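# Carry tube rack from neighbouring room's counter to desk

## Task

Bring the tube rack from the counter in the adjoining room to the desk and set it down standing upright, with each tube seated all the way down in a hole. The rack and tubes must never touch the floor, and the robot must not tip over or be left leaning; either fails the task. The connecting door swings shut on its own, but a magnetic catch on the wall can keep it open. At the end the rack must stay put without the robot's help: open the gripper and back away.

## Robot and tools

ROBOT. A Hello Robot Stretch 3 with one arm. It has a two-wheel base (0.33 m long, 0.34 m wide), a lift that rides up a mast, and a telescoping arm that sticks out to the robot's right. The wrist has yaw, pitch and roll joints and carries a two-finger gripper. The arm cannot reach forward, so to move the gripper forward or back you drive the base. The base cannot move sideways. An on-the-spot turn pivots about the point midway between the drive wheels, 0.05 m behind the front edge. With the arm pulled in and the wrist folded, the wrist pokes up to 0.06 m past the right side and a turn sweeps a 0.28 m radius. An unfolded, level gripper reaches beyond that circle.

CAMERAS. head_camera and nav_camera are on the head and both aim with head_pan_rad and head_tilt_rad. wrist_camera rides on the gripper. Each execute_actions result returns one image per camera, taken when the call ends. An empty actions list just shows the current state.

FRAMES. Base frame: origin on the floor between the drive wheels, x forward, y left, z up. hand_pose is reported in it, at the point where the closed fingertips meet. With all wrist joints at 0, that frame's x points up, y back along the arm toward the mast, and z toward the robot's rear. Odometry frame: the base frame as it was when the scene began. Heading runs from -3.142 to 3.142 and is positive to the left.

execute_actions takes "actions", a list run in order. Each action may hold:
- "robot": one command, a queue (a list of up to 8 commands run one after another, which may include {"pause_s": s} with s at most 15), or {"stop": true} to brake everything and clear the queue.
- "steps": 1 to 450 control steps at 30 per second (default 1). {"steps": n} alone waits.
- "until": early-exit conditions, allowed only with steps.

A command holds "base", "joints", and optionally "contact_limits". Motions named in the same command start together and keep going across later actions.

BASE takes exactly one key, and the number is an offset measured from where the base is when the command begins:
- translate_m: metres, positive forward, size at most 1.
- rotate_rad: radians, positive to the left (counter-clockwise seen from above), size at most 3.2.

JOINTS is a map of named absolute targets. Unnamed joints keep their current goal. Ranges:
- lift_m: 0 to 1.1 m, the arm's height on the mast.
- arm_m: 0 to 0.52 m of extension.
- wrist_yaw_rad: -1.345 to 4.42. At 0 the gripper points along the arm; positive swings it toward the front; 3.0 is folded over the base.
- wrist_pitch_rad: -1.57 to 0.451. At 0 it is level; negative tips the fingertips down.
- wrist_roll_rad: -2.911 to 2.911. At 0 the fingers sit side by side, level.
- gripper_m: -0.089 to 0.179, larger is wider. The real fingertip gap is smaller than this value: by 0.007 near closed, by 0.025 wide open, and 0 below 0.007.
- head_pan_rad: -3.953 to 1.73. At 0 the head faces forward; positive turns left; -1.57 looks along the arm.
- head_tilt_rad: -1.53 to 0.419. At 0 it is level; negative looks down.

CONTACT LIMITS: {"arm_m": e}, with e a motor effort percentage from 1 to 100. It stops the arm once its effort reaches about e. Smaller is gentler, but too small stops it at once. It holds until arm_m's next command.

UNTIL: {"robot": {"status": "ended"}} becomes true when nothing reads moving and no queue runs. Fields can also be compared as [op, value], with op one of = != < <= > >=. Examples are lift_m, lift_m_goal, lift_m_status, base_status, translate_m, queue, queue_left and refusals. "any" in place of "robot" fires when the first motion ends. Don't wait for exact equality on a reading.

zoom_image: camera (head_camera, nav_camera or wrist_camera) and region [x0, y0, x1, y1] in pixels, with the origin at the top-left. The region can be at most 504 by 504.

finished_scene: scene (an integer). It ends the scene for good and reports success.

SPEED. The base drives fast (0.30 m/s, 1.9 rad/s) only when the arm is stowed: lift_m below 0.30, arm_m below 0.03 and wrist_yaw_rad above 2.54. Otherwise it is capped at 0.10 m/s and 0.63 rad/s.

GRIPPING. Close to a value below the object's width; lower squeezes harder, but overdoing it trips a stall guard that weakens the grip. To let go, open at least 0.02 past the value where contact began. Neither the reading nor 'done' confirms a grasp, so check with the cameras. To regrip, send a different value.

SELF-COLLISION. Fold or unfold the wrist only with lift_m between 0.32 and 0.95, pitch -0.4 and roll near 0. Once it is folded, the lift may drop to 0.25. If yaw is below -0.4, keep pitch at -0.5 or lower.

RESULT LINES. base_status shows the progress and goal of the base move, from wheel counts. joint_goals and joint_status list each joint. Status words: moving, done, off_target (came to rest short and may still push), contact_stop (the lift or arm hit something and went slack until its next command), time_out, stopped, not_commanded, torque_fault (a wrist servo went limp for 10 s). Other lines:
- measured_speeds: encoder speeds.
- motor_effort: percent, with the peak in brackets; it has offsets and noise.
- on_its_own: goals the robot changed by itself, slack or off joints, and tilt warnings.
- base_odometry, turned_by_wheels and turned_by_imu.
- base_tilt: degrees forward and right, with a fixed error of up to about 4.
- lidar_m: 12 sectors of 30 degrees, counter-clockwise from straight ahead, in a plane 0.17 m above the floor. It sees table legs but not tops, and '-' means nothing seen.
- wrist_depth_mm and head_depth_mm: 7x7 median depth grids; the head grid is sideways.
- refused:, dropped: and replaced: lines explain what went wrong in queues; their indices count from 0.

A new command overrides the old one at once. An invalid call is rejected whole, and nothing runs.

AVOID. Don't push the arm into something rigid with the gripper above about 0.45 m, and don't push again after a contact_stop; both can tip the robot. Don't drive while the gripper holds, hooks or presses on something fixed. If the base snags or tilts, undo the last move in small steps, free the gripper and lower the lift to about 0.2. Avoid drops, slams, hard pushes and wrist torque faults. The simulation keeps running while you think, and loose objects may get an occasional brief shove. Before finishing, let go, move clear and wait until every motion has ended.

Each tool is called after "Call:" as name(argument=value, ...) on one line, values as JSON.

## Session

Call:
execute_actions(actions=[])

Scene clock: 0.00 s.
robot.base_odometry: x=+0.000 y=+0.000 heading=+0.000 (m, m, rad; robot's odometry frame)
robot.turned_by_wheels: +0.000 (rad since the last result)
robot.turned_by_imu: +0.000 (rad since the last result)
robot.base_tilt: forward=+2.5 right=-0.6 (deg)
robot.lidar_m: 0.80 0.98 0.94 0.94 1.16 2.53 2.71 1.37 1.58 1.21 0.87 0.79
robot.head_depth_mm: 728 721 715 707 704 699 692 / 755 747 742 734 728 722 717 / 784 776 767 761 757 750 744 / 815 807 800 795 786 779 769 / 849 837 832 823 815 810 804 / 884 878 872 857 850 844 833 / 925 915 903 897 887 876 870
robot.base_status: not_commanded
robot.joint_positions: lift_m=+0.546 arm_m=-0.003 wrist_yaw_rad=+2.955 wrist_pitch_rad=-0.507 wrist_roll_rad=-0.007 gripper_m=+0.037 head_pan_rad=+0.012 head_tilt_rad=-0.024
robot.joint_goals: lift_m=+0.546 arm_m=-0.003 wrist_yaw_rad=+2.955 wrist_pitch_rad=-0.507 wrist_roll_rad=-0.007 gripper_m=+0.037 head_pan_rad=+0.012 head_tilt_rad=-0.024
robot.joint_status: lift_m=not_commanded arm_m=not_commanded wrist_yaw_rad=not_commanded wrist_pitch_rad=not_commanded wrist_roll_rad=not_commanded gripper_m=not_commanded head_pan_rad=not_commanded head_tilt_rad=not_commanded
robot.measured_speeds: translate_m=+0.000 rotate_rad=+0.000 lift_m=+0.000 arm_m=+0.000 wrist_yaw_rad=+0.000 wrist_pitch_rad=+0.000 wrist_roll_rad=+0.000 head_pan_rad=+0.000 head_tilt_rad=+0.000
robot: refusals=0 queue=idle queue_left=0
robot.motor_effort: left_wheel=+0 right_wheel=+0 lift_m=+26 arm_m=+1 wrist_yaw_rad=+0 wrist_pitch_rad=+10 wrist_roll_rad=+0 gripper_m=-1 head_pan_rad=+0 head_tilt_rad=+1 (%)
robot.hand_pose: x=+0.0183 y=+0.0665 z=+0.5394 quat_wxyz=(+0.240, +0.695, +0.114, +0.668) (m; robot's base frame)
robot.wrist_depth_mm: - - 958 902 860 835 776 / - - - - 961 910 877 / - - - - - - 948 / - - - - - - - / 885 879 920 888 907 894 894 / 770 741 - 765 789 749 755 / 680 676 652 670 668 670 681
pictures: head_camera (sideways: a quarter turn clockwise sets it upright), nav_camera (sideways: a quarter turn counterclockwise sets it upright), wrist_camera
Images, in order (width x height): head_camera 896x504, nav_camera 672x504, wrist_camera 644x364.

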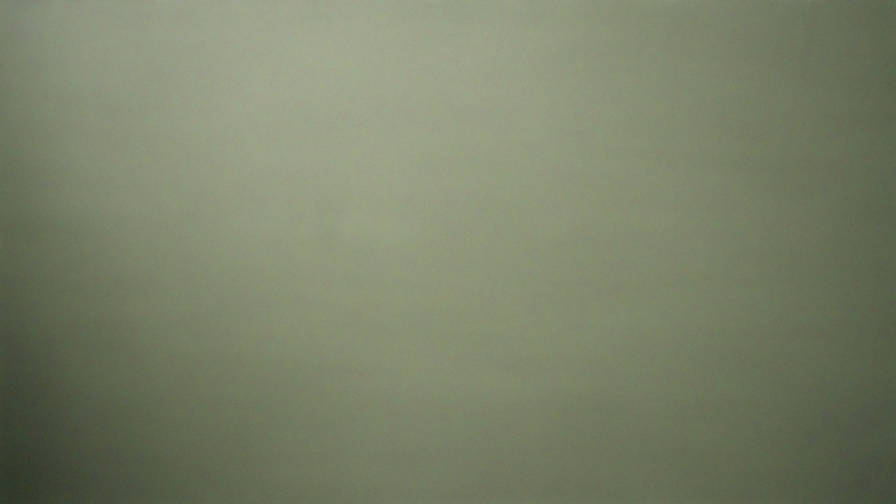

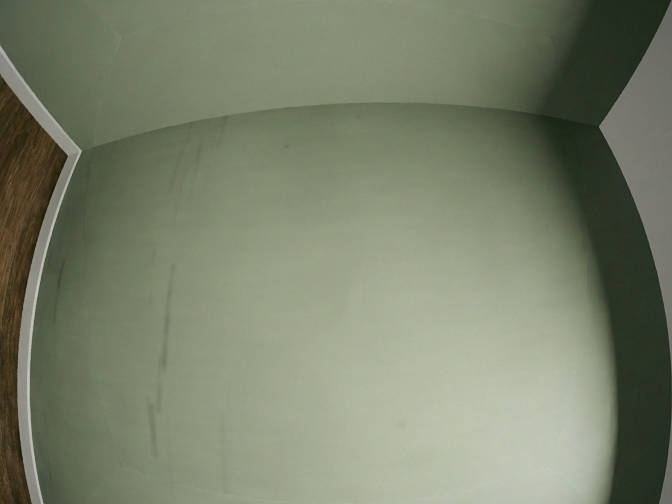

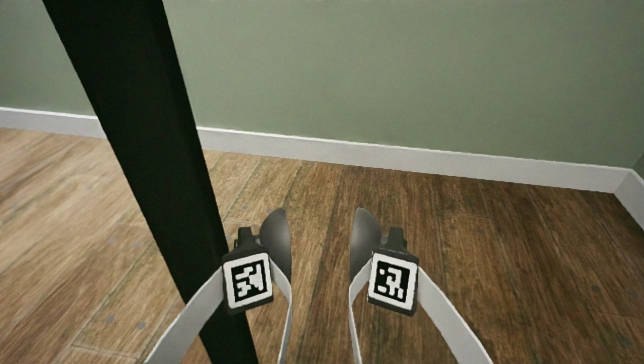

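Call:
execute_actions(actions=[{"robot":{"joints":{"head_pan_rad":-3.1,"head_tilt_rad":-0.4}},"steps":200,"until":{"robot":{"status":"ended"}}}])

Call:
execute_actions(actions=[{"robot":{"joints":{"head_pan_rad":-1.6}},"steps":200,"until":{"robot":{"status":"ended"}}}])

Call:
execute_actions(actions=[{"robot":{"joints":{"head_pan_rad":1.7}},"steps":200,"until":{"robot":{"status":"ended"}}}])

Scene clock: 5.10 s.
robot.base_odometry: x=+0.000 y=+0.000 heading=+0.000 (m, m, rad; robot's odometry frame)
robot.turned_by_wheels: +0.000 (rad since the last result)
robot.turned_by_imu: -0.001 (rad since the last result)
robot.base_tilt: forward=+2.5 right=-0.4 (deg)
robot.lidar_m: 0.80 0.98 0.94 0.95 1.17 2.52 2.71 1.38 1.58 1.21 0.87 0.79
robot.head_depth_mm: 2487 2689 2802 2961 2638 1904 1505 / 2604 2740 2915 3064 2604 1907 1495 / 2699 2855 3048 3186 2598 1884 1469 / 2835 2992 3190 3361 2564 1874 1481 / 2908 3047 3228 3452 2529 1872 1463 / 2446 2607 2756 2858 2541 1849 1459 / 2110 2228 2321 2424 2384 1842 1454
robot.base_status: not_commanded
robot.joint_positions: lift_m=+0.546 arm_m=-0.003 wrist_yaw_rad=+2.955 wrist_pitch_rad=-0.507 wrist_roll_rad=-0.007 gripper_m=+0.037 head_pan_rad=-3.093 head_tilt_rad=-0.395
robot.joint_goals: lift_m=+0.546 arm_m=-0.003 wrist_yaw_rad=+2.955 wrist_pitch_rad=-0.507 wrist_roll_rad=-0.007 gripper_m=+0.037 head_pan_rad=-3.100 head_tilt_rad=-0.400
robot.joint_status: lift_m=not_commanded arm_m=not_commanded wrist_yaw_rad=not_commanded wrist_pitch_rad=not_commanded wrist_roll_rad=not_commanded gripper_m=not_commanded head_pan_rad=done head_tilt_rad=done
robot.measured_speeds: translate_m=+0.000 rotate_rad=+0.000 lift_m=+0.000 arm_m=+0.000 wrist_yaw_rad=+0.000 wrist_pitch_rad=+0.000 wrist_roll_rad=+0.000 head_pan_rad=+0.000 head_tilt_rad=+0.000
robot: refusals=0 queue=done queue_left=0
robot.motor_effort: left_wheel=+0(0) right_wheel=+0(0) lift_m=+26(26) arm_m=+0(0) wrist_yaw_rad=-1(0) wrist_pitch_rad=+10(9) wrist_roll_rad=+0(0) gripper_m=+0(0) head_pan_rad=-3(34) head_tilt_rad=-2(18) (%)
robot.hand_pose: x=+0.0183 y=+0.0665 z=+0.5394 quat_wxyz=(+0.240, +0.695, +0.114, +0.668) (m; robot's base frame)
robot.wrist_depth_mm: - - 936 913 851 836 797 / - - - - 920 893 850 / - - - - - - 927 / - - - - - - - / 894 888 916 906 889 880 882 / 768 776 - 752 791 756 769 / 660 667 652 667 668 668 667
pictures: head_camera (sideways: a quarter turn clockwise sets it upright), nav_camera (sideways: a quarter turn counterclockwise sets it upright), wrist_camera
Images, in order (width x height): head_camera 896x504, nav_camera 672x504, wrist_camera 644x364.

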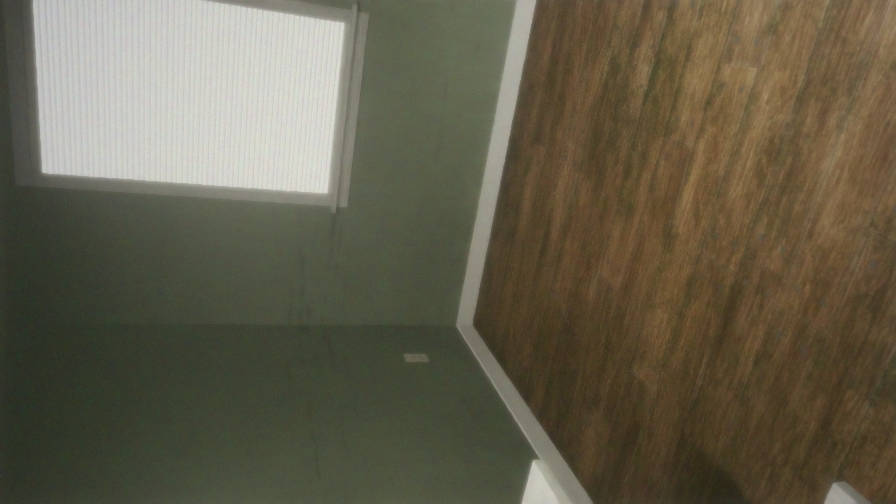

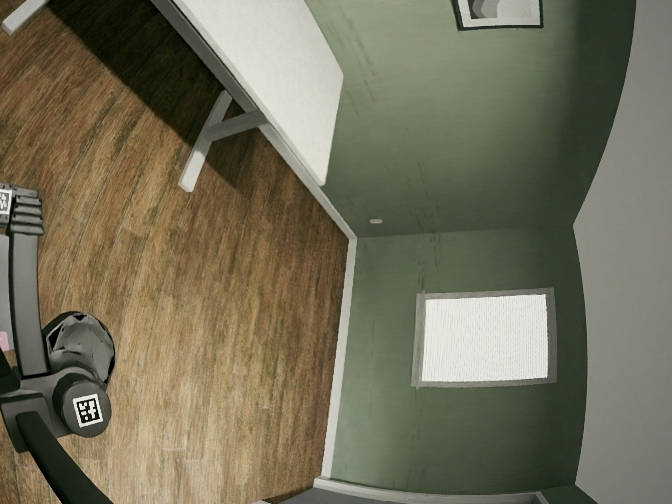

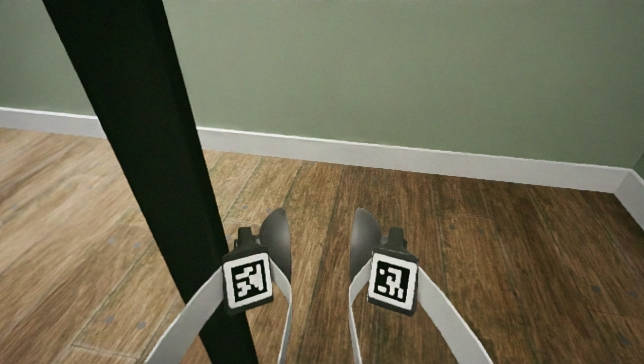

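Scene clock: 6.40 s.
robot.base_odometry: x=+0.000 y=+0.000 heading=+0.000 (m, m, rad; robot's odometry frame)
robot.turned_by_wheels: +0.000 (rad since the last result)
robot.turned_by_imu: +0.000 (rad since the last result)
robot.base_tilt: forward=+2.4 right=-0.5 (deg)
robot.lidar_m: 0.80 0.99 0.94 0.94 1.17 2.53 2.71 1.38 1.58 1.21 0.87 0.79
robot.head_depth_mm: 1316 1379 1461 1529 1171 966 1503 / 1354 1424 1502 1576 1162 1704 1498 / 1386 1458 1551 1627 1146 1750 1487 / 1433 1516 1611 1658 1140 1757 1477 / 1474 1563 1672 1769 1125 1677 1426 / 1386 1448 1547 1635 1115 1736 1469 / 1169 1220 1273 1333 1360 1480 1413
robot.base_status: not_commanded
robot.joint_positions: lift_m=+0.546 arm_m=-0.003 wrist_yaw_rad=+2.955 wrist_pitch_rad=-0.507 wrist_roll_rad=-0.007 gripper_m=+0.037 head_pan_rad=-1.607 head_tilt_rad=-0.395
robot.joint_goals: lift_m=+0.546 arm_m=-0.003 wrist_yaw_rad=+2.955 wrist_pitch_rad=-0.507 wrist_roll_rad=-0.007 gripper_m=+0.037 head_pan_rad=-1.600 head_tilt_rad=-0.400
robot.joint_status: lift_m=not_commanded arm_m=not_commanded wrist_yaw_rad=not_commanded wrist_pitch_rad=not_commanded wrist_roll_rad=not_commanded gripper_m=not_commanded head_pan_rad=done head_tilt_rad=done
robot.measured_speeds: translate_m=+0.000 rotate_rad=+0.000 lift_m=+0.000 arm_m=+0.000 wrist_yaw_rad=+0.000 wrist_pitch_rad=+0.000 wrist_roll_rad=+0.000 head_pan_rad=+0.000 head_tilt_rad=+0.000
robot: refusals=0 queue=done queue_left=0
robot.motor_effort: left_wheel=+0(0) right_wheel=+0(0) lift_m=+26(26) arm_m=+1(0) wrist_yaw_rad=-1(1) wrist_pitch_rad=+10(10) wrist_roll_rad=+0(0) gripper_m=+0(2) head_pan_rad=+4(37) head_tilt_rad=-2(1) (%)
robot.hand_pose: x=+0.0183 y=+0.0665 z=+0.5394 quat_wxyz=(+0.240, +0.695, +0.114, +0.668) (m; robot's base frame)
robot.wrist_depth_mm: - - 937 890 872 822 785 / - - - - 929 879 840 / - - - - - - 928 / - - - - - - - / 898 873 902 893 900 869 894 / 761 754 - 774 778 747 763 / 663 665 647 673 664 672 678
pictures: head_camera (sideways: a quarter turn clockwise sets it upright), nav_camera (sideways: a quarter turn counterclockwise sets it upright), wrist_camera
Images, in order (width x height): head_camera 896x504, nav_camera 672x504, wrist_camera 644x364.

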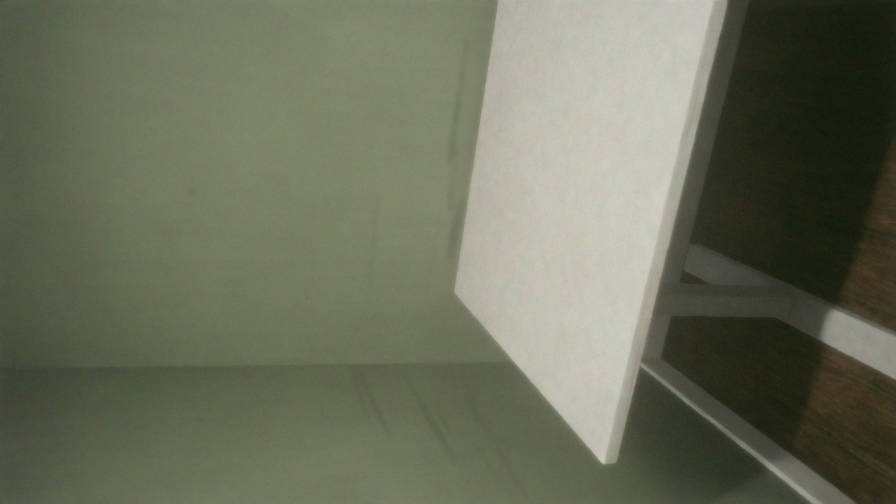

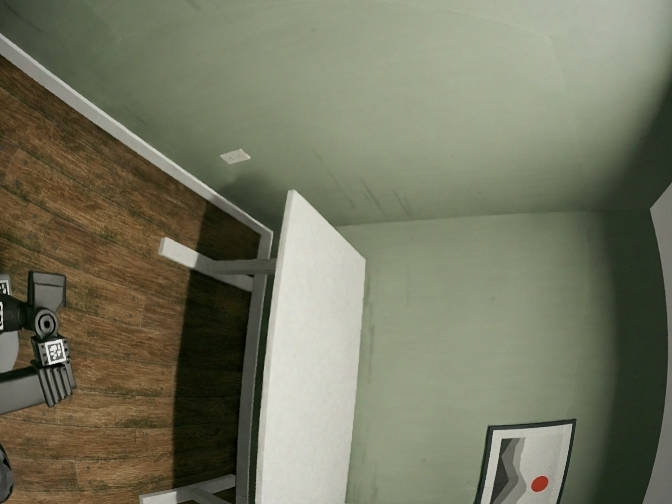

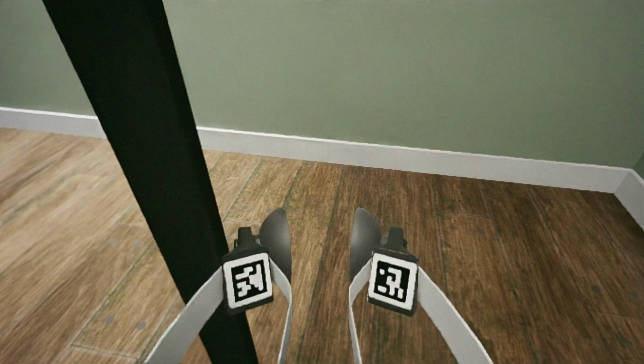

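Scene clock: 8.50 s.
robot.base_odometry: x=+0.000 y=+0.000 heading=+0.000 (m, m, rad; robot's odometry frame)
robot.turned_by_wheels: +0.000 (rad since the last result)
robot.turned_by_imu: -0.001 (rad since the last result)
robot.base_tilt: forward=+2.4 right=-0.4 (deg)
robot.lidar_m: 0.80 0.98 0.94 0.95 1.16 2.53 2.71 1.38 1.58 1.21 0.87 0.79
robot.head_depth_mm: 769 810 850 897 950 1009 1069 / 803 847 891 945 1006 1070 1142 / 839 888 939 998 1064 1137 1221 / 883 932 989 1055 1125 1211 1304 / 925 985 1047 1120 1201 1298 1385 / 979 1038 1113 1188 1285 1400 1451 / 1032 1106 1179 1275 1377 1490 1480
robot.base_status: not_commanded
robot.joint_positions: lift_m=+0.546 arm_m=-0.003 wrist_yaw_rad=+2.955 wrist_pitch_rad=-0.507 wrist_roll_rad=-0.007 gripper_m=+0.037 head_pan_rad=+1.693 head_tilt_rad=-0.395
robot.joint_goals: lift_m=+0.546 arm_m=-0.003 wrist_yaw_rad=+2.955 wrist_pitch_rad=-0.507 wrist_roll_rad=-0.007 gripper_m=+0.037 head_pan_rad=+1.700 head_tilt_rad=-0.400
robot.joint_status: lift_m=not_commanded arm_m=not_commanded wrist_yaw_rad=not_commanded wrist_pitch_rad=not_commanded wrist_roll_rad=not_commanded gripper_m=not_commanded head_pan_rad=done head_tilt_rad=done
robot.measured_speeds: translate_m=+0.000 rotate_rad=+0.000 lift_m=+0.000 arm_m=+0.000 wrist_yaw_rad=+0.000 wrist_pitch_rad=+0.000 wrist_roll_rad=+0.000 head_pan_rad=+0.000 head_tilt_rad=+0.000
robot: refusals=0 queue=done queue_left=0
robot.motor_effort: left_wheel=+0(0) right_wheel=+0(0) lift_m=+26(26) arm_m=+1(0) wrist_yaw_rad=+0(0) wrist_pitch_rad=+9(10) wrist_roll_rad=+0(0) gripper_m=+0(1) head_pan_rad=+2(34) head_tilt_rad=-2(2) (%)
robot.hand_pose: x=+0.0183 y=+0.0665 z=+0.5394 quat_wxyz=(+0.240, +0.695, +0.114, +0.668) (m; robot's base frame)
robot.wrist_depth_mm: - - 942 897 852 807 804 / - - - - 961 889 839 / - - - - - - 923 / - - - - - - - / 880 886 917 890 909 904 888 / 778 751 - 772 784 774 753 / 670 661 646 679 677 661 685
pictures: head_camera (sideways: a quarter turn clockwise sets it upright), nav_camera (sideways: a quarter turn counterclockwise sets it upright), wrist_camera
Images, in order (width x height): head_camera 896x504, nav_camera 672x504, wrist_camera 644x364.

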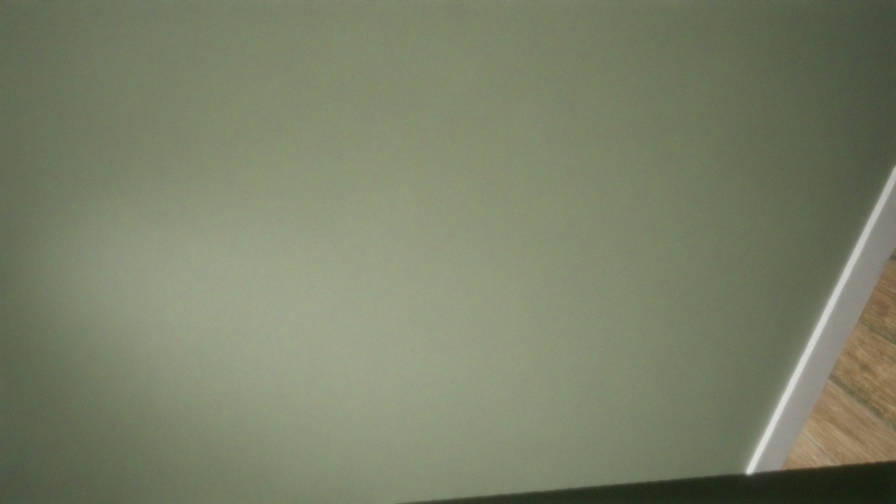

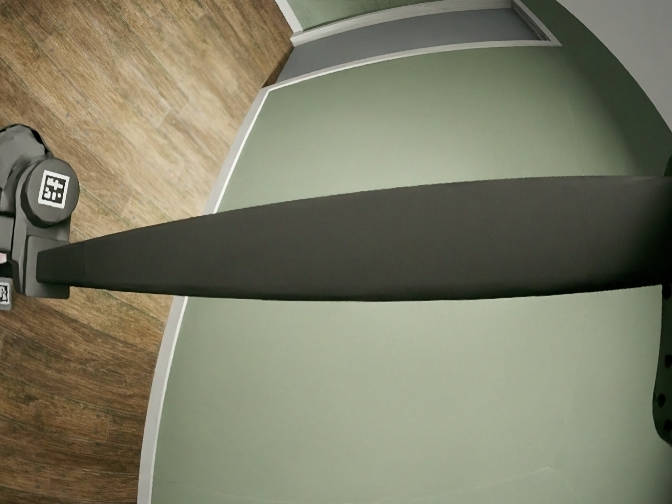

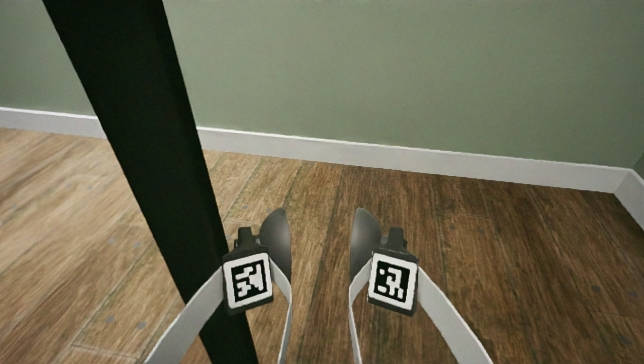

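Call:
execute_actions(actions="[{\"robot\":[{\"joints\":{\"lift_m\":0.27,\"head_pan_rad\":0.6,\"head_tilt_rad\":-0.3}},{\"base\":{\"rotate_rad\":2.79}},{\"base\":{\"translate_m\":0.8}}]},\"steps\":450,\"until\":{\"robot\":{\"status\":\"ended\"}}}]")


Call:
execute_actions(actions=[{"robot":[{"joints":{"lift_m":0.27,"head_pan_rad":0.6,"head_tilt_rad":-0.3}},{"base":{"rotate_rad":2.79}},{"base":{"translate_m":0.8}}],"steps":450,"until":{"robot":{"status":"ended"}}}])

Scene clock: 23.27 s.
robot.base_odometry: x=-0.751 y=+0.276 heading=+2.790 (m, m, rad; robot's odometry frame)
robot.turned_by_wheels: +2.790 (rad since the last result)
robot.turned_by_imu: +2.793 (rad since the last result)
robot.base_tilt: forward=+2.5 right=-0.6 (deg)
robot.lidar_m: 2.18 2.24 1.64 1.13 1.65 1.64 1.59 1.33 0.97 0.94 0.98 1.33
robot.head_depth_mm: 1932 2013 2060 2131 2249 2127 1631 / 2055 2108 2206 2299 2373 2118 1631 / 2175 2257 2360 2443 2542 2089 1619 / 2304 2422 2528 2662 2737 2091 1596 / 2197 2321 2432 2586 2644 2080 1603 / 1965 2060 2126 2231 2357 2068 1580 / 1756 1826 1882 1971 2066 2043 1576
robot.base_status: done (translate_m +0.8000 of +0.8000)
robot.joint_positions: lift_m=+0.270 arm_m=-0.003 wrist_yaw_rad=+2.955 wrist_pitch_rad=-0.508 wrist_roll_rad=-0.007 gripper_m=+0.037 head_pan_rad=+0.607 head_tilt_rad=-0.309
robot.joint_goals: lift_m=+0.270 arm_m=-0.003 wrist_yaw_rad=+2.955 wrist_pitch_rad=-0.508 wrist_roll_rad=-0.007 gripper_m=+0.037 head_pan_rad=+0.600 head_tilt_rad=-0.300
robot.joint_status: lift_m=done arm_m=not_commanded wrist_yaw_rad=not_commanded wrist_pitch_rad=not_commanded wrist_roll_rad=not_commanded gripper_m=not_commanded head_pan_rad=done head_tilt_rad=done
robot.measured_speeds: translate_m=+0.000 rotate_rad=+0.000 lift_m=+0.000 arm_m=+0.000 wrist_yaw_rad=+0.000 wrist_pitch_rad=+0.000 wrist_roll_rad=+0.000 head_pan_rad=+0.000 head_tilt_rad=+0.000
robot: refusals=0 queue=done queue_left=0
robot.motor_effort: left_wheel=-4(14) right_wheel=+2(10) lift_m=+22(27) arm_m=+0(0) wrist_yaw_rad=+0(0) wrist_pitch_rad=+10(10) wrist_roll_rad=+0(0) gripper_m=-1(0) head_pan_rad=-3(34) head_tilt_rad=+3(9) (%)
robot.hand_pose: x=+0.0182 y=+0.0663 z=+0.2632 quat_wxyz=(+0.241, +0.695, +0.114, +0.667) (m; robot's base frame)
robot.wrist_depth_mm: - - - - - - - / - - - - - - - / 806 - 798 790 802 792 799 / 631 635 636 631 630 628 630 / 526 530 551 547 540 527 532 / 465 - - - 468 454 450 / - - - - 394 394 394
pictures: head_camera (sideways: a quarter turn clockwise sets it upright), nav_camera (sideways: a quarter turn counterclockwise sets it upright), wrist_camera
Images, in order (width x height): head_camera 896x504, nav_camera 672x504, wrist_camera 644x364.

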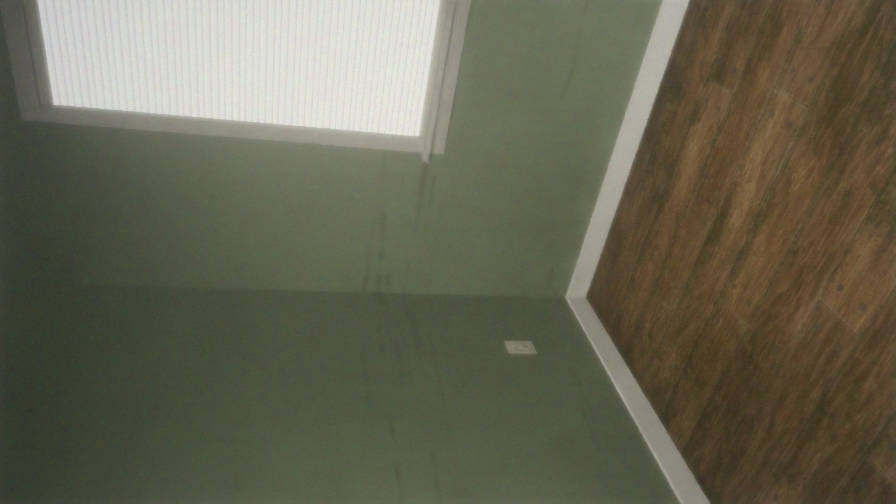

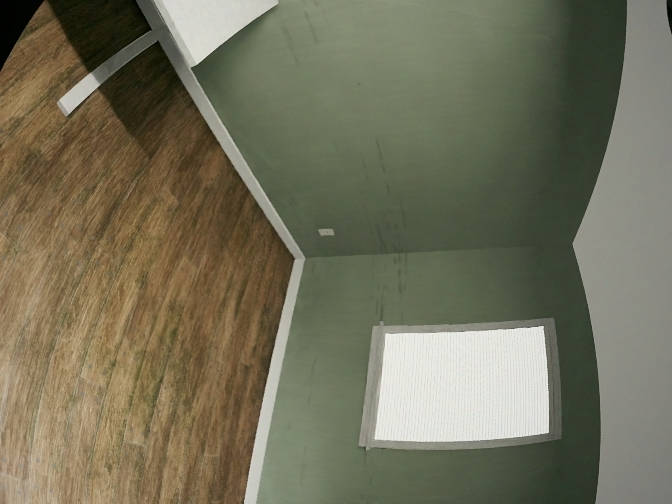

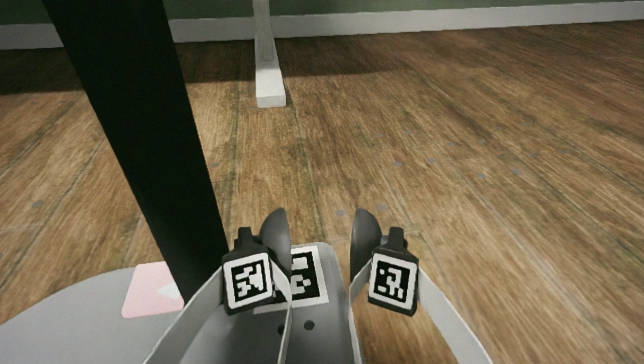

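Oops, the wall is now on my right.

Call:
execute_actions(actions=[{"robot":{"joints":{"head_pan_rad":-1.3,"head_tilt_rad":-0.3}},"steps":450,"until":{"robot":{"status":"ended"}}}])

Scene clock: 26.40 s.
robot.base_odometry: x=-0.751 y=+0.276 heading=+2.790 (m, m, rad; robot's odometry frame)
robot.turned_by_wheels: +0.000 (rad since the last result)
robot.turned_by_imu: -0.001 (rad since the last result)
robot.base_tilt: forward=+2.6 right=-0.5 (deg)
robot.lidar_m: 2.18 2.24 1.64 1.13 1.64 1.64 1.58 1.33 0.97 0.94 0.97 1.33
robot.head_depth_mm: 774 806 840 877 920 963 1011 / 792 824 865 901 942 989 1044 / 809 847 883 927 970 1021 1078 / 831 870 911 953 1000 1059 1116 / 855 894 935 981 1031 1093 1155 / 877 914 961 1015 1066 1134 1198 / 901 944 992 1043 1103 1167 1243
robot.base_status: done (translate_m +0.8000 of +0.8000)
robot.joint_positions: lift_m=+0.270 arm_m=-0.003 wrist_yaw_rad=+2.955 wrist_pitch_rad=-0.508 wrist_roll_rad=-0.007 gripper_m=+0.037 head_pan_rad=-1.293 head_tilt_rad=-0.309
robot.joint_goals: lift_m=+0.270 arm_m=-0.003 wrist_yaw_rad=+2.955 wrist_pitch_rad=-0.508 wrist_roll_rad=-0.007 gripper_m=+0.037 head_pan_rad=-1.300 head_tilt_rad=-0.300
robot.joint_status: lift_m=done arm_m=not_commanded wrist_yaw_rad=not_commanded wrist_pitch_rad=not_commanded wrist_roll_rad=not_commanded gripper_m=not_commanded head_pan_rad=done head_tilt_rad=done
robot.measured_speeds: translate_m=+0.000 rotate_rad=+0.000 lift_m=+0.000 arm_m=+0.000 wrist_yaw_rad=+0.000 wrist_pitch_rad=+0.000 wrist_roll_rad=+0.000 head_pan_rad=+0.000 head_tilt_rad=+0.000
robot: refusals=0 queue=done queue_left=0
robot.motor_effort: left_wheel=-4(4) right_wheel=+2(2) lift_m=+22(22) arm_m=+0(0) wrist_yaw_rad=-1(0) wrist_pitch_rad=+10(10) wrist_roll_rad=+0(0) gripper_m=+0(0) head_pan_rad=-3(36) head_tilt_rad=+4(4) (%)
robot.hand_pose: x=+0.0182 y=+0.0663 z=+0.2632 quat_wxyz=(+0.241, +0.695, +0.114, +0.667) (m; robot's base frame)
robot.wrist_depth_mm: - - - - - - - / - - - - - - - / 801 - 786 807 794 806 800 / 631 643 634 626 639 627 642 / 525 527 554 549 538 524 520 / 463 - - - 469 451 450 / - - - - 395 394 394
pictures: head_camera (sideways: a quarter turn clockwise sets it upright), nav_camera (sideways: a quarter turn counterclockwise sets it upright), wrist_camera
Images, in order (width x height): head_camera 896x504, nav_camera 672x504, wrist_camera 644x364.

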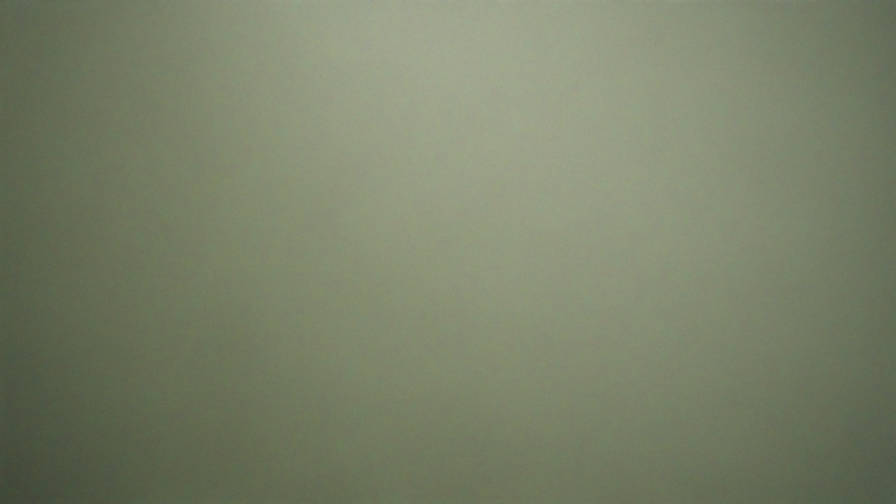

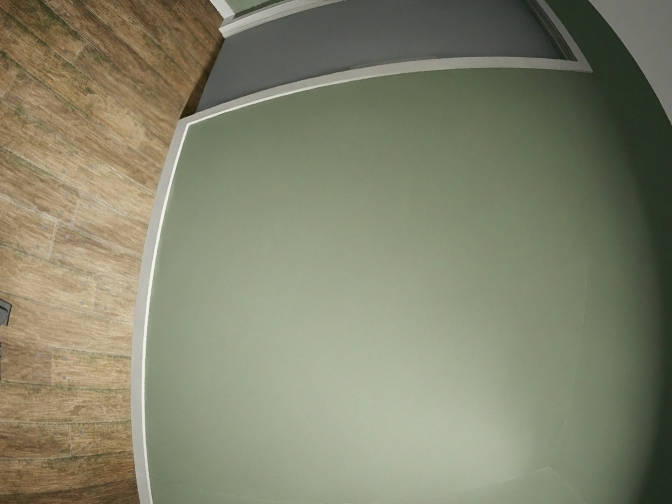

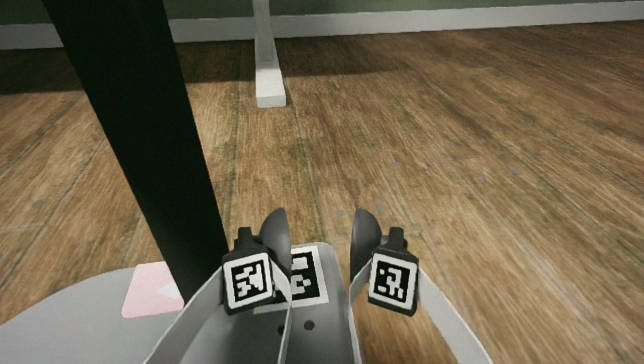

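Call:
execute_actions(actions=[{"robot":{"base":{"translate_m":1.0},"joints":{"head_pan_rad":-1.4,"head_tilt_rad":-0.4}},"steps":450,"until":{"robot":{"status":"ended"}}}])

Scene clock: 33.70 s.
robot.base_odometry: x=-1.690 y=+0.620 heading=+2.790 (m, m, rad; robot's odometry frame)
robot.turned_by_wheels: +0.000 (rad since the last result)
robot.turned_by_imu: +0.002 (rad since the last result)
robot.base_tilt: forward=+2.4 right=-0.5 (deg)
robot.lidar_m: 1.18 1.23 1.64 1.58 1.48 2.24 2.58 1.33 0.98 0.93 1.06 1.23
robot.head_depth_mm: 764 808 858 915 971 1048 1129 / 774 820 870 927 989 1066 1158 / 782 831 884 947 1011 1089 1185 / 857 874 901 971 1032 1116 1211 / 884 937 998 1069 1147 1241 1345 / 898 957 1015 1097 1173 1266 1360 / 914 966 1034 1109 1190 1295 1377
robot.base_status: done (translate_m +1.0000 of +1.0000)
robot.joint_positions: lift_m=+0.270 arm_m=-0.003 wrist_yaw_rad=+2.955 wrist_pitch_rad=-0.508 wrist_roll_rad=-0.007 gripper_m=+0.037 head_pan_rad=-1.393 head_tilt_rad=-0.395
robot.joint_goals: lift_m=+0.270 arm_m=-0.003 wrist_yaw_rad=+2.955 wrist_pitch_rad=-0.508 wrist_roll_rad=-0.007 gripper_m=+0.037 head_pan_rad=-1.400 head_tilt_rad=-0.400
robot.joint_status: lift_m=done arm_m=not_commanded wrist_yaw_rad=not_commanded wrist_pitch_rad=not_commanded wrist_roll_rad=not_commanded gripper_m=not_commanded head_pan_rad=done head_tilt_rad=done
robot.measured_speeds: translate_m=+0.000 rotate_rad=+0.000 lift_m=+0.000 arm_m=+0.000 wrist_yaw_rad=+0.000 wrist_pitch_rad=+0.000 wrist_roll_rad=+0.000 head_pan_rad=+0.000 head_tilt_rad=+0.000
robot: refusals=0 queue=done queue_left=0
robot.motor_effort: left_wheel=-5(11) right_wheel=+3(7) lift_m=+22(22) arm_m=+0(0) wrist_yaw_rad=-1(0) wrist_pitch_rad=+10(10) wrist_roll_rad=+0(0) gripper_m=+0(1) head_pan_rad=-3(10) head_tilt_rad=-2(10) (%)
robot.hand_pose: x=+0.0182 y=+0.0663 z=+0.2632 quat_wxyz=(+0.241, +0.695, +0.114, +0.667) (m; robot's base frame)
robot.wrist_depth_mm: - - - - - - - / - - - - - - - / 787 - 789 801 799 805 786 / 634 645 641 631 622 629 630 / 529 528 548 542 536 531 531 / 467 - - - 469 451 456 / - - - - 393 393 397
pictures: head_camera (sideways: a quarter turn clockwise sets it upright), nav_camera (sideways: a quarter turn counterclockwise sets it upright), wrist_camera
Images, in order (width x height): head_camera 896x504, nav_camera 672x504, wrist_camera 644x364.

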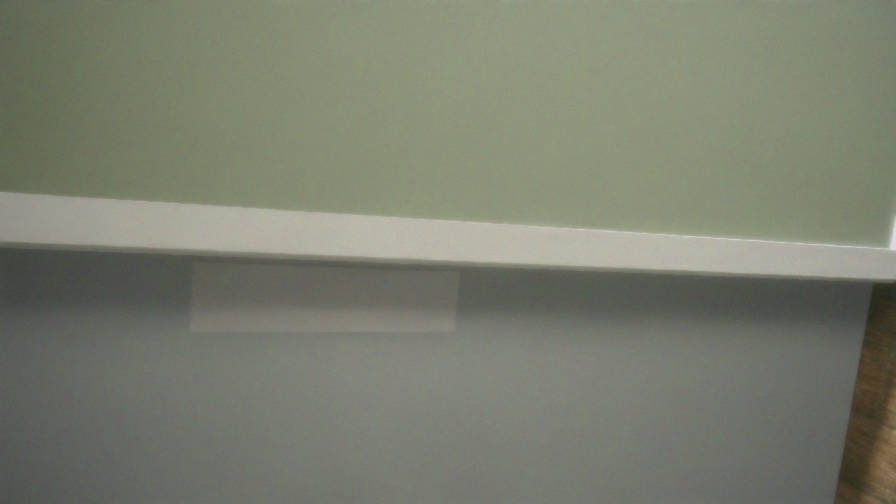

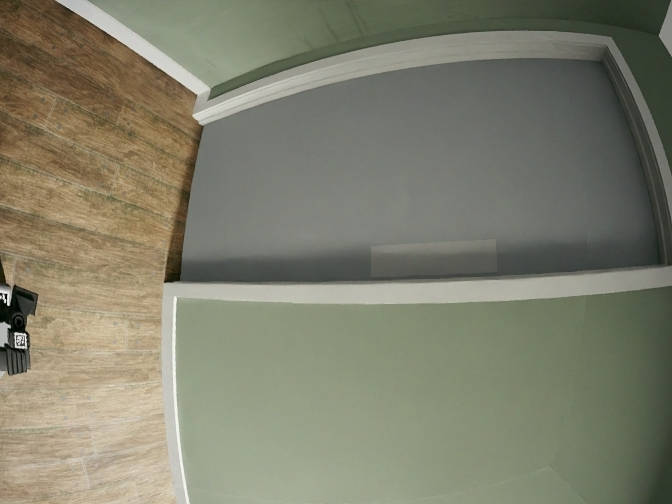

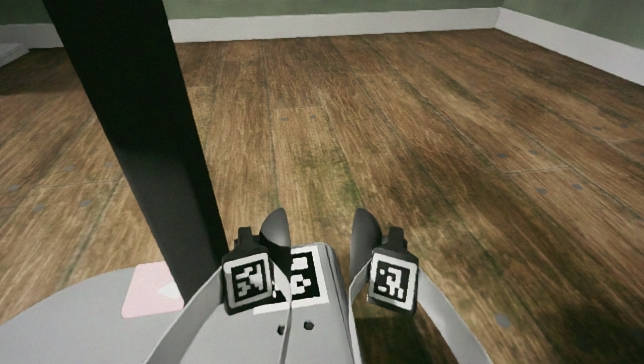

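Call:
execute_actions(actions=[{"robot":[{"base":{"translate_m":0.55},"joints":{"head_pan_rad":0,"head_tilt_rad":-0.7}},{"base":{"rotate_rad":-1.571}},{"base":{"translate_m":0.7}}],"steps":450,"until":{"robot":{"status":"ended"}}}])

Scene clock: 49.57 s.
robot.base_odometry: x=-1.965 y=+1.467 heading=+1.219 (m, m, rad; robot's odometry frame)
robot.turned_by_wheels: -1.571 (rad since the last result)
robot.turned_by_imu: -1.570 (rad since the last result)
robot.base_tilt: forward=+2.6 right=-0.6 (deg)
robot.lidar_m: 0.33 0.34 0.48 0.62 0.65 0.90 2.27 2.37 3.22 0.90 0.46 0.34
robot.head_depth_mm: - - 300 344 403 485 612 / - - 300 343 403 485 612 / - - 300 344 402 485 613 / - - 300 343 403 485 614 / - - 300 343 403 486 611 / - - 300 343 402 485 613 / - - 299 343 402 485 610
robot.base_status: done (translate_m +0.7000 of +0.7000)
robot.joint_positions: lift_m=+0.270 arm_m=-0.003 wrist_yaw_rad=+2.955 wrist_pitch_rad=-0.508 wrist_roll_rad=-0.007 gripper_m=+0.037 head_pan_rad=-0.007 head_tilt_rad=-0.693
robot.joint_goals: lift_m=+0.270 arm_m=-0.003 wrist_yaw_rad=+2.955 wrist_pitch_rad=-0.508 wrist_roll_rad=-0.007 gripper_m=+0.037 head_pan_rad=+0.000 head_tilt_rad=-0.700
robot.joint_status: lift_m=done arm_m=not_commanded wrist_yaw_rad=not_commanded wrist_pitch_rad=not_commanded wrist_roll_rad=not_commanded gripper_m=not_commanded head_pan_rad=done head_tilt_rad=done
robot.measured_speeds: translate_m=+0.000 rotate_rad=+0.000 lift_m=+0.000 arm_m=+0.000 wrist_yaw_rad=+0.000 wrist_pitch_rad=+0.000 wrist_roll_rad=+0.000 head_pan_rad=+0.000 head_tilt_rad=+0.000
robot: refusals=0 queue=done queue_left=0
robot.motor_effort: left_wheel=+4(15) right_wheel=-2(7) lift_m=+22(22) arm_m=+0(0) wrist_yaw_rad=+0(0) wrist_pitch_rad=+10(10) wrist_roll_rad=+0(0) gripper_m=+0(0) head_pan_rad=+3(35) head_tilt_rad=-3(19) (%)
robot.hand_pose: x=+0.0182 y=+0.0663 z=+0.2632 quat_wxyz=(+0.241, +0.695, +0.114, +0.667) (m; robot's base frame)
robot.wrist_depth_mm: 548 - 587 622 535 458 330 / 601 - 648 672 567 463 334 / 643 - 697 722 615 474 338 / 632 642 636 638 630 487 346 / 531 532 549 548 542 493 350 / 464 - - - 467 448 356 / - - - - 396 394 362
pictures: head_camera (sideways: a quarter turn clockwise sets it upright), nav_camera (sideways: a quarter turn counterclockwise sets it upright), wrist_camera
Images, in order (width x height): head_camera 896x504, nav_camera 672x504, wrist_camera 644x364.

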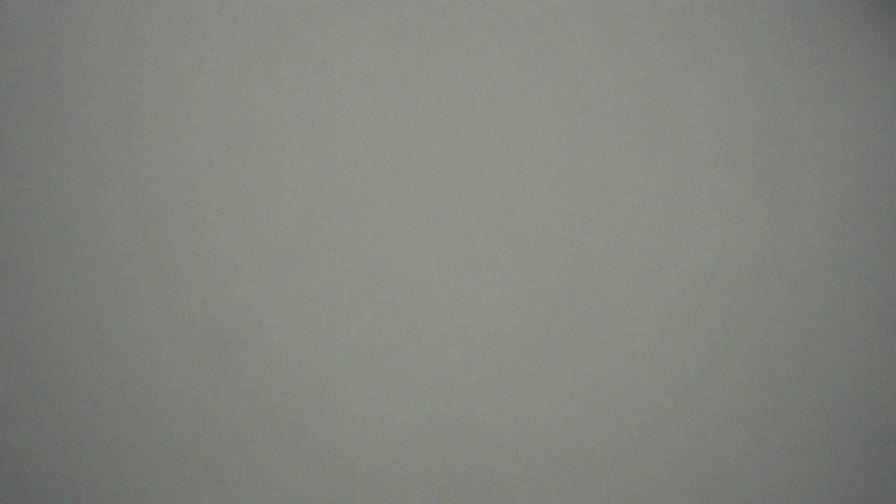

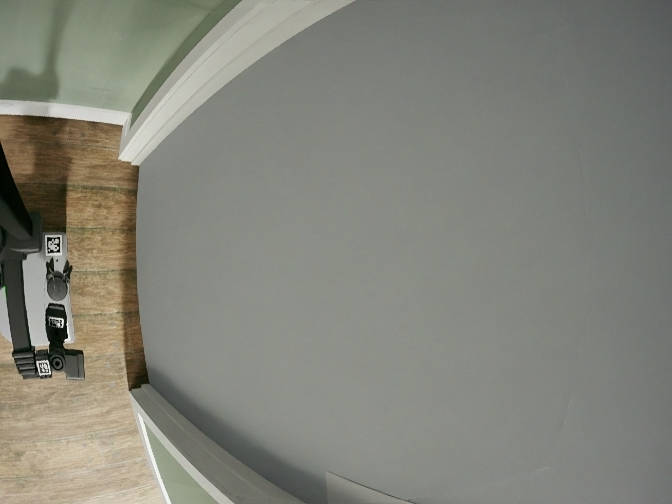

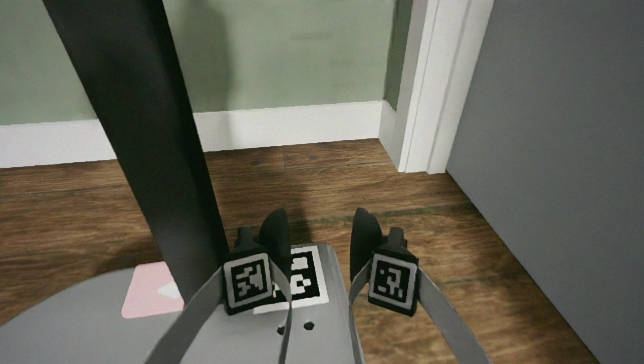

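Call:
execute_actions(actions=[{"robot":[{"base":{"translate_m":0.22}},{"joints":{"lift_m":0.32,"head_tilt_rad":-0.9}},{"base":{"translate_m":0.4}}],"steps":450,"until":{"robot":{"status":"ended"}}}])

Scene clock: 63.03 s.
robot.base_odometry: x=-1.751 y=+2.049 heading=+1.220 (m, m, rad; robot's odometry frame)
robot.turned_by_wheels: +0.001 (rad since the last result)
robot.turned_by_imu: -0.068 (rad since the last result)
robot.base_tilt: forward=+2.3 right=-0.5 (deg)
robot.lidar_m: - - 0.15 0.19 0.64 0.85 2.10 2.60 3.30 0.27 0.15 -
robot.head_depth_mm: - - - - - - - / - - - - - - - / - - - - - - - / - - - - - - - / - - - - - - - / - - - - - - - / - - - - - - -
robot.base_status: off_target (translate_m +0.3998 of +0.4000)
robot.joint_positions: lift_m=+0.320 arm_m=-0.003 wrist_yaw_rad=+2.962 wrist_pitch_rad=-0.512 wrist_roll_rad=-0.007 gripper_m=+0.037 head_pan_rad=+0.015 head_tilt_rad=-0.907
robot.joint_goals: lift_m=+0.320 arm_m=-0.003 wrist_yaw_rad=+2.962 wrist_pitch_rad=-0.512 wrist_roll_rad=-0.007 gripper_m=+0.037 head_pan_rad=+0.000 head_tilt_rad=-0.900
robot.joint_status: lift_m=done arm_m=not_commanded wrist_yaw_rad=not_commanded wrist_pitch_rad=not_commanded wrist_roll_rad=not_commanded gripper_m=not_commanded head_pan_rad=done head_tilt_rad=done
robot.measured_speeds: translate_m=+0.000 rotate_rad=+0.000 lift_m=+0.000 arm_m=+0.000 wrist_yaw_rad=+0.000 wrist_pitch_rad=+0.000 wrist_roll_rad=+0.000 head_pan_rad=+0.000 head_tilt_rad=+0.000
robot: refusals=0 queue=done queue_left=0
robot.on_its_own: left_wheel is at rest, and its effort (+62) is outside its rest range (-18 to +18)
robot.motor_effort: left_wheel=+62(100) right_wheel=+6(56) lift_m=+26(32) arm_m=+0(0) wrist_yaw_rad=-6(8) wrist_pitch_rad=+12(14) wrist_roll_rad=+0(0) gripper_m=+2(3) head_pan_rad=-6(14) head_tilt_rad=+3(15) (%)
robot.hand_pose: x=+0.0166 y=+0.0660 z=+0.3122 quat_wxyz=(+0.240, +0.695, +0.118, +0.668) (m; robot's base frame)
robot.wrist_depth_mm: 538 - 461 273 124 80 60 / 579 - 607 302 129 82 61 / 637 - 669 335 135 85 62 / 660 683 647 375 142 87 63 / 591 594 606 461 138 90 64 / 508 506 - - 129 92 66 / 455 - - - 182 95 68
pictures: head_camera (sideways: a quarter turn clockwise sets it upright), nav_camera (sideways: a quarter turn counterclockwise sets it upright), wrist_camera
Images, in order (width x height): head_camera 896x504, nav_camera 672x504, wrist_camera 644x364.

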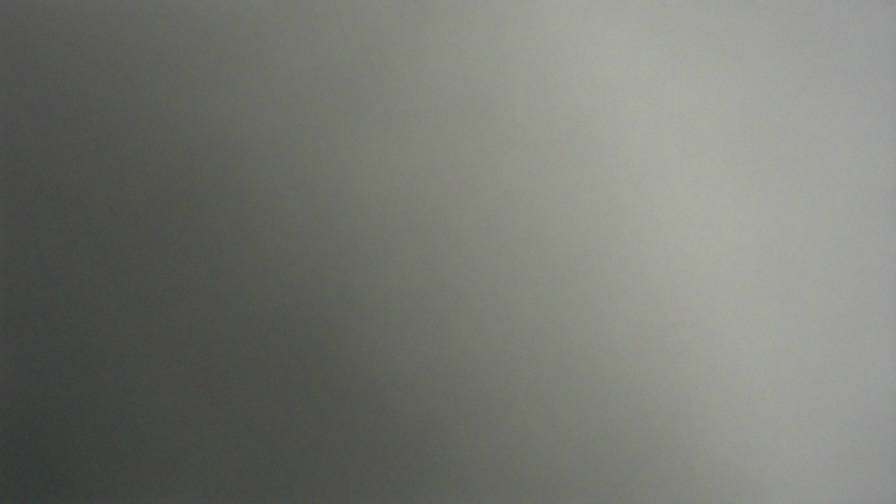

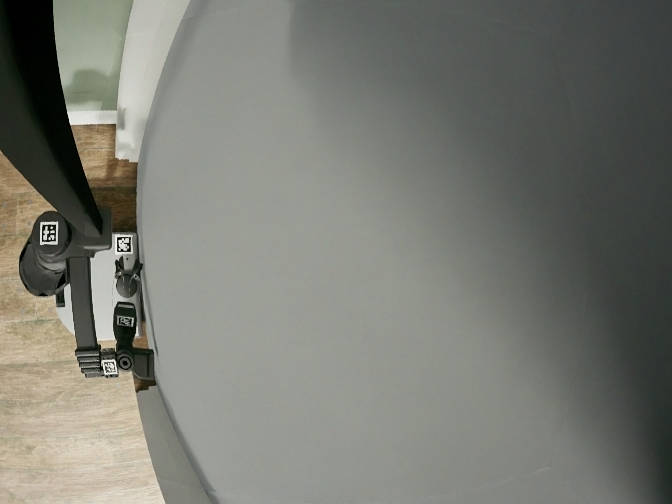

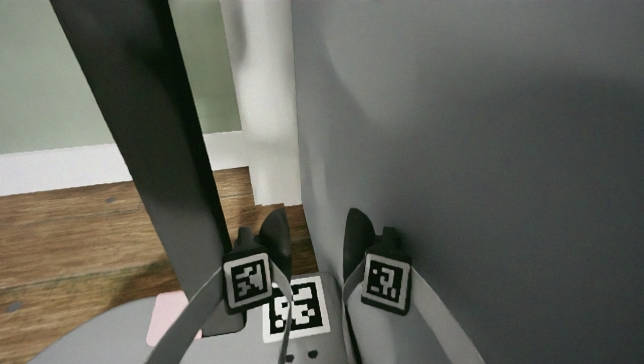

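Call:
execute_actions(actions=[{"robot":[{"base":{"translate_m":-0.35}},{"base":{"rotate_rad":-0.4}},{"base":{"translate_m":0.28}},{"base":{"rotate_rad":0.5}}],"steps":450,"until":{"robot":{"status":"ended"}}}])

Scene clock: 83.13 s.
robot.base_odometry: x=-1.681 y=+1.925 heading=+1.319 (m, m, rad; robot's odometry frame)
robot.turned_by_wheels: +0.099 (rad since the last result)
robot.turned_by_imu: +0.095 (rad since the last result)
robot.base_tilt: forward=+2.4 right=-0.5 (deg)
robot.lidar_m: 0.15 0.16 0.23 0.57 0.77 1.09 2.45 2.47 3.11 0.31 0.21 0.16
robot.head_depth_mm: - - - - - 303 421 / - - - - - 300 433 / - - - - - 304 445 / - - - - - 310 457 / - - - - - 315 470 / - - - - - 312 483 / - - - - - 318 498
robot.base_status: done (rotate_rad +0.4998 of +0.5000)
robot.joint_positions: lift_m=+0.320 arm_m=-0.003 wrist_yaw_rad=+2.956 wrist_pitch_rad=-0.512 wrist_roll_rad=-0.007 gripper_m=+0.037 head_pan_rad=+0.007 head_tilt_rad=-0.902
robot.joint_goals: lift_m=+0.320 arm_m=-0.003 wrist_yaw_rad=+2.956 wrist_pitch_rad=-0.512 wrist_roll_rad=-0.007 gripper_m=+0.037 head_pan_rad=+0.000 head_tilt_rad=-0.900
robot.joint_status: lift_m=done arm_m=not_commanded wrist_yaw_rad=not_commanded wrist_pitch_rad=not_commanded wrist_roll_rad=not_commanded gripper_m=not_commanded head_pan_rad=done head_tilt_rad=done
robot.measured_speeds: translate_m=+0.000 rotate_rad=+0.000 lift_m=+0.000 arm_m=+0.000 wrist_yaw_rad=+0.000 wrist_pitch_rad=+0.000 wrist_roll_rad=+0.000 head_pan_rad=+0.000 head_tilt_rad=+0.000
robot: refusals=0 queue=done queue_left=0
robot.motor_effort: left_wheel=-4(62) right_wheel=+3(7) lift_m=+26(26) arm_m=+0(0) wrist_yaw_rad=-1(6) wrist_pitch_rad=+12(12) wrist_roll_rad=+0(0) gripper_m=+1(2) head_pan_rad=-3(6) head_tilt_rad=+1(2) (%)
robot.hand_pose: x=+0.0178 y=+0.0658 z=+0.3122 quat_wxyz=(+0.242, +0.695, +0.116, +0.667) (m; robot's base frame)
robot.wrist_depth_mm: 644 - 691 579 370 220 158 / 694 - 748 631 382 224 159 / 761 - 798 712 388 229 161 / 716 696 714 715 406 232 163 / 584 588 619 595 376 237 166 / 506 511 - 520 349 241 168 / 451 - - - 430 233 171
pictures: head_camera (sideways: a quarter turn clockwise sets it upright), nav_camera (sideways: a quarter turn counterclockwise sets it upright), wrist_camera
Images, in order (width x height): head_camera 896x504, nav_camera 672x504, wrist_camera 644x364.

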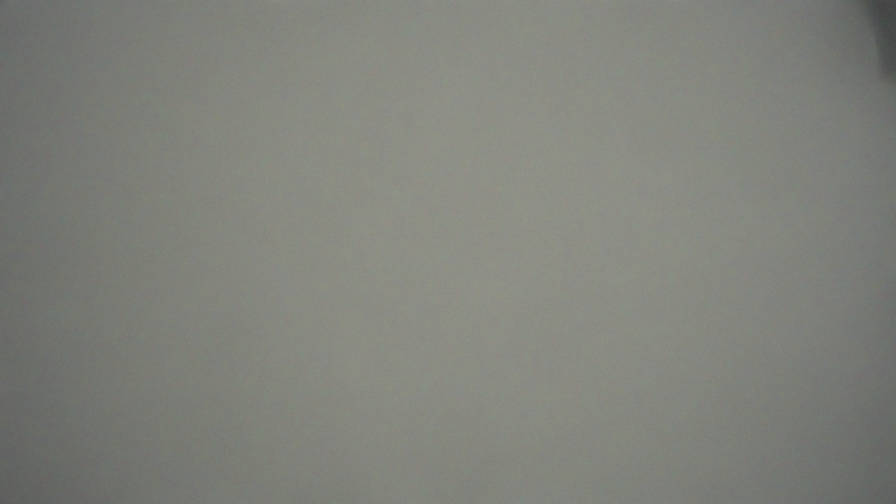

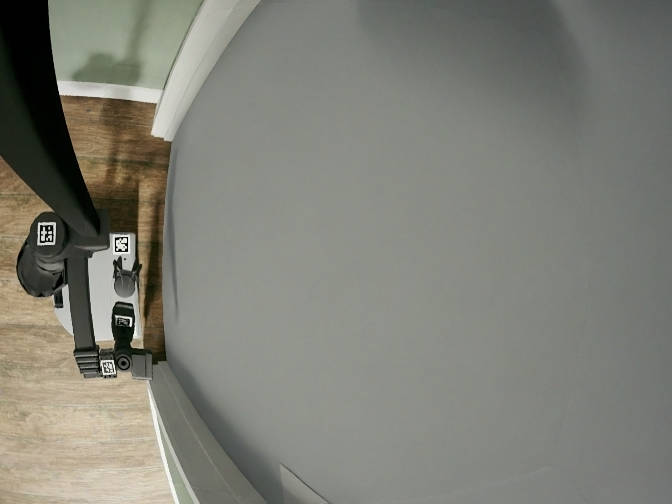

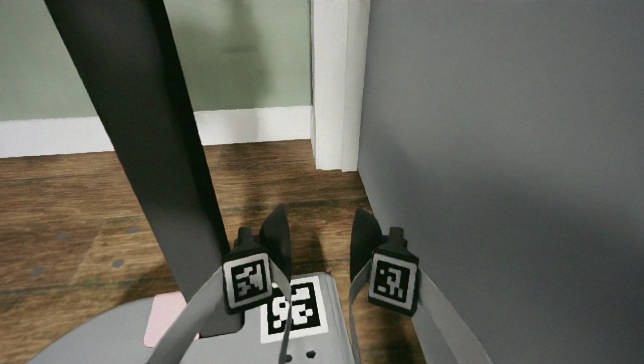

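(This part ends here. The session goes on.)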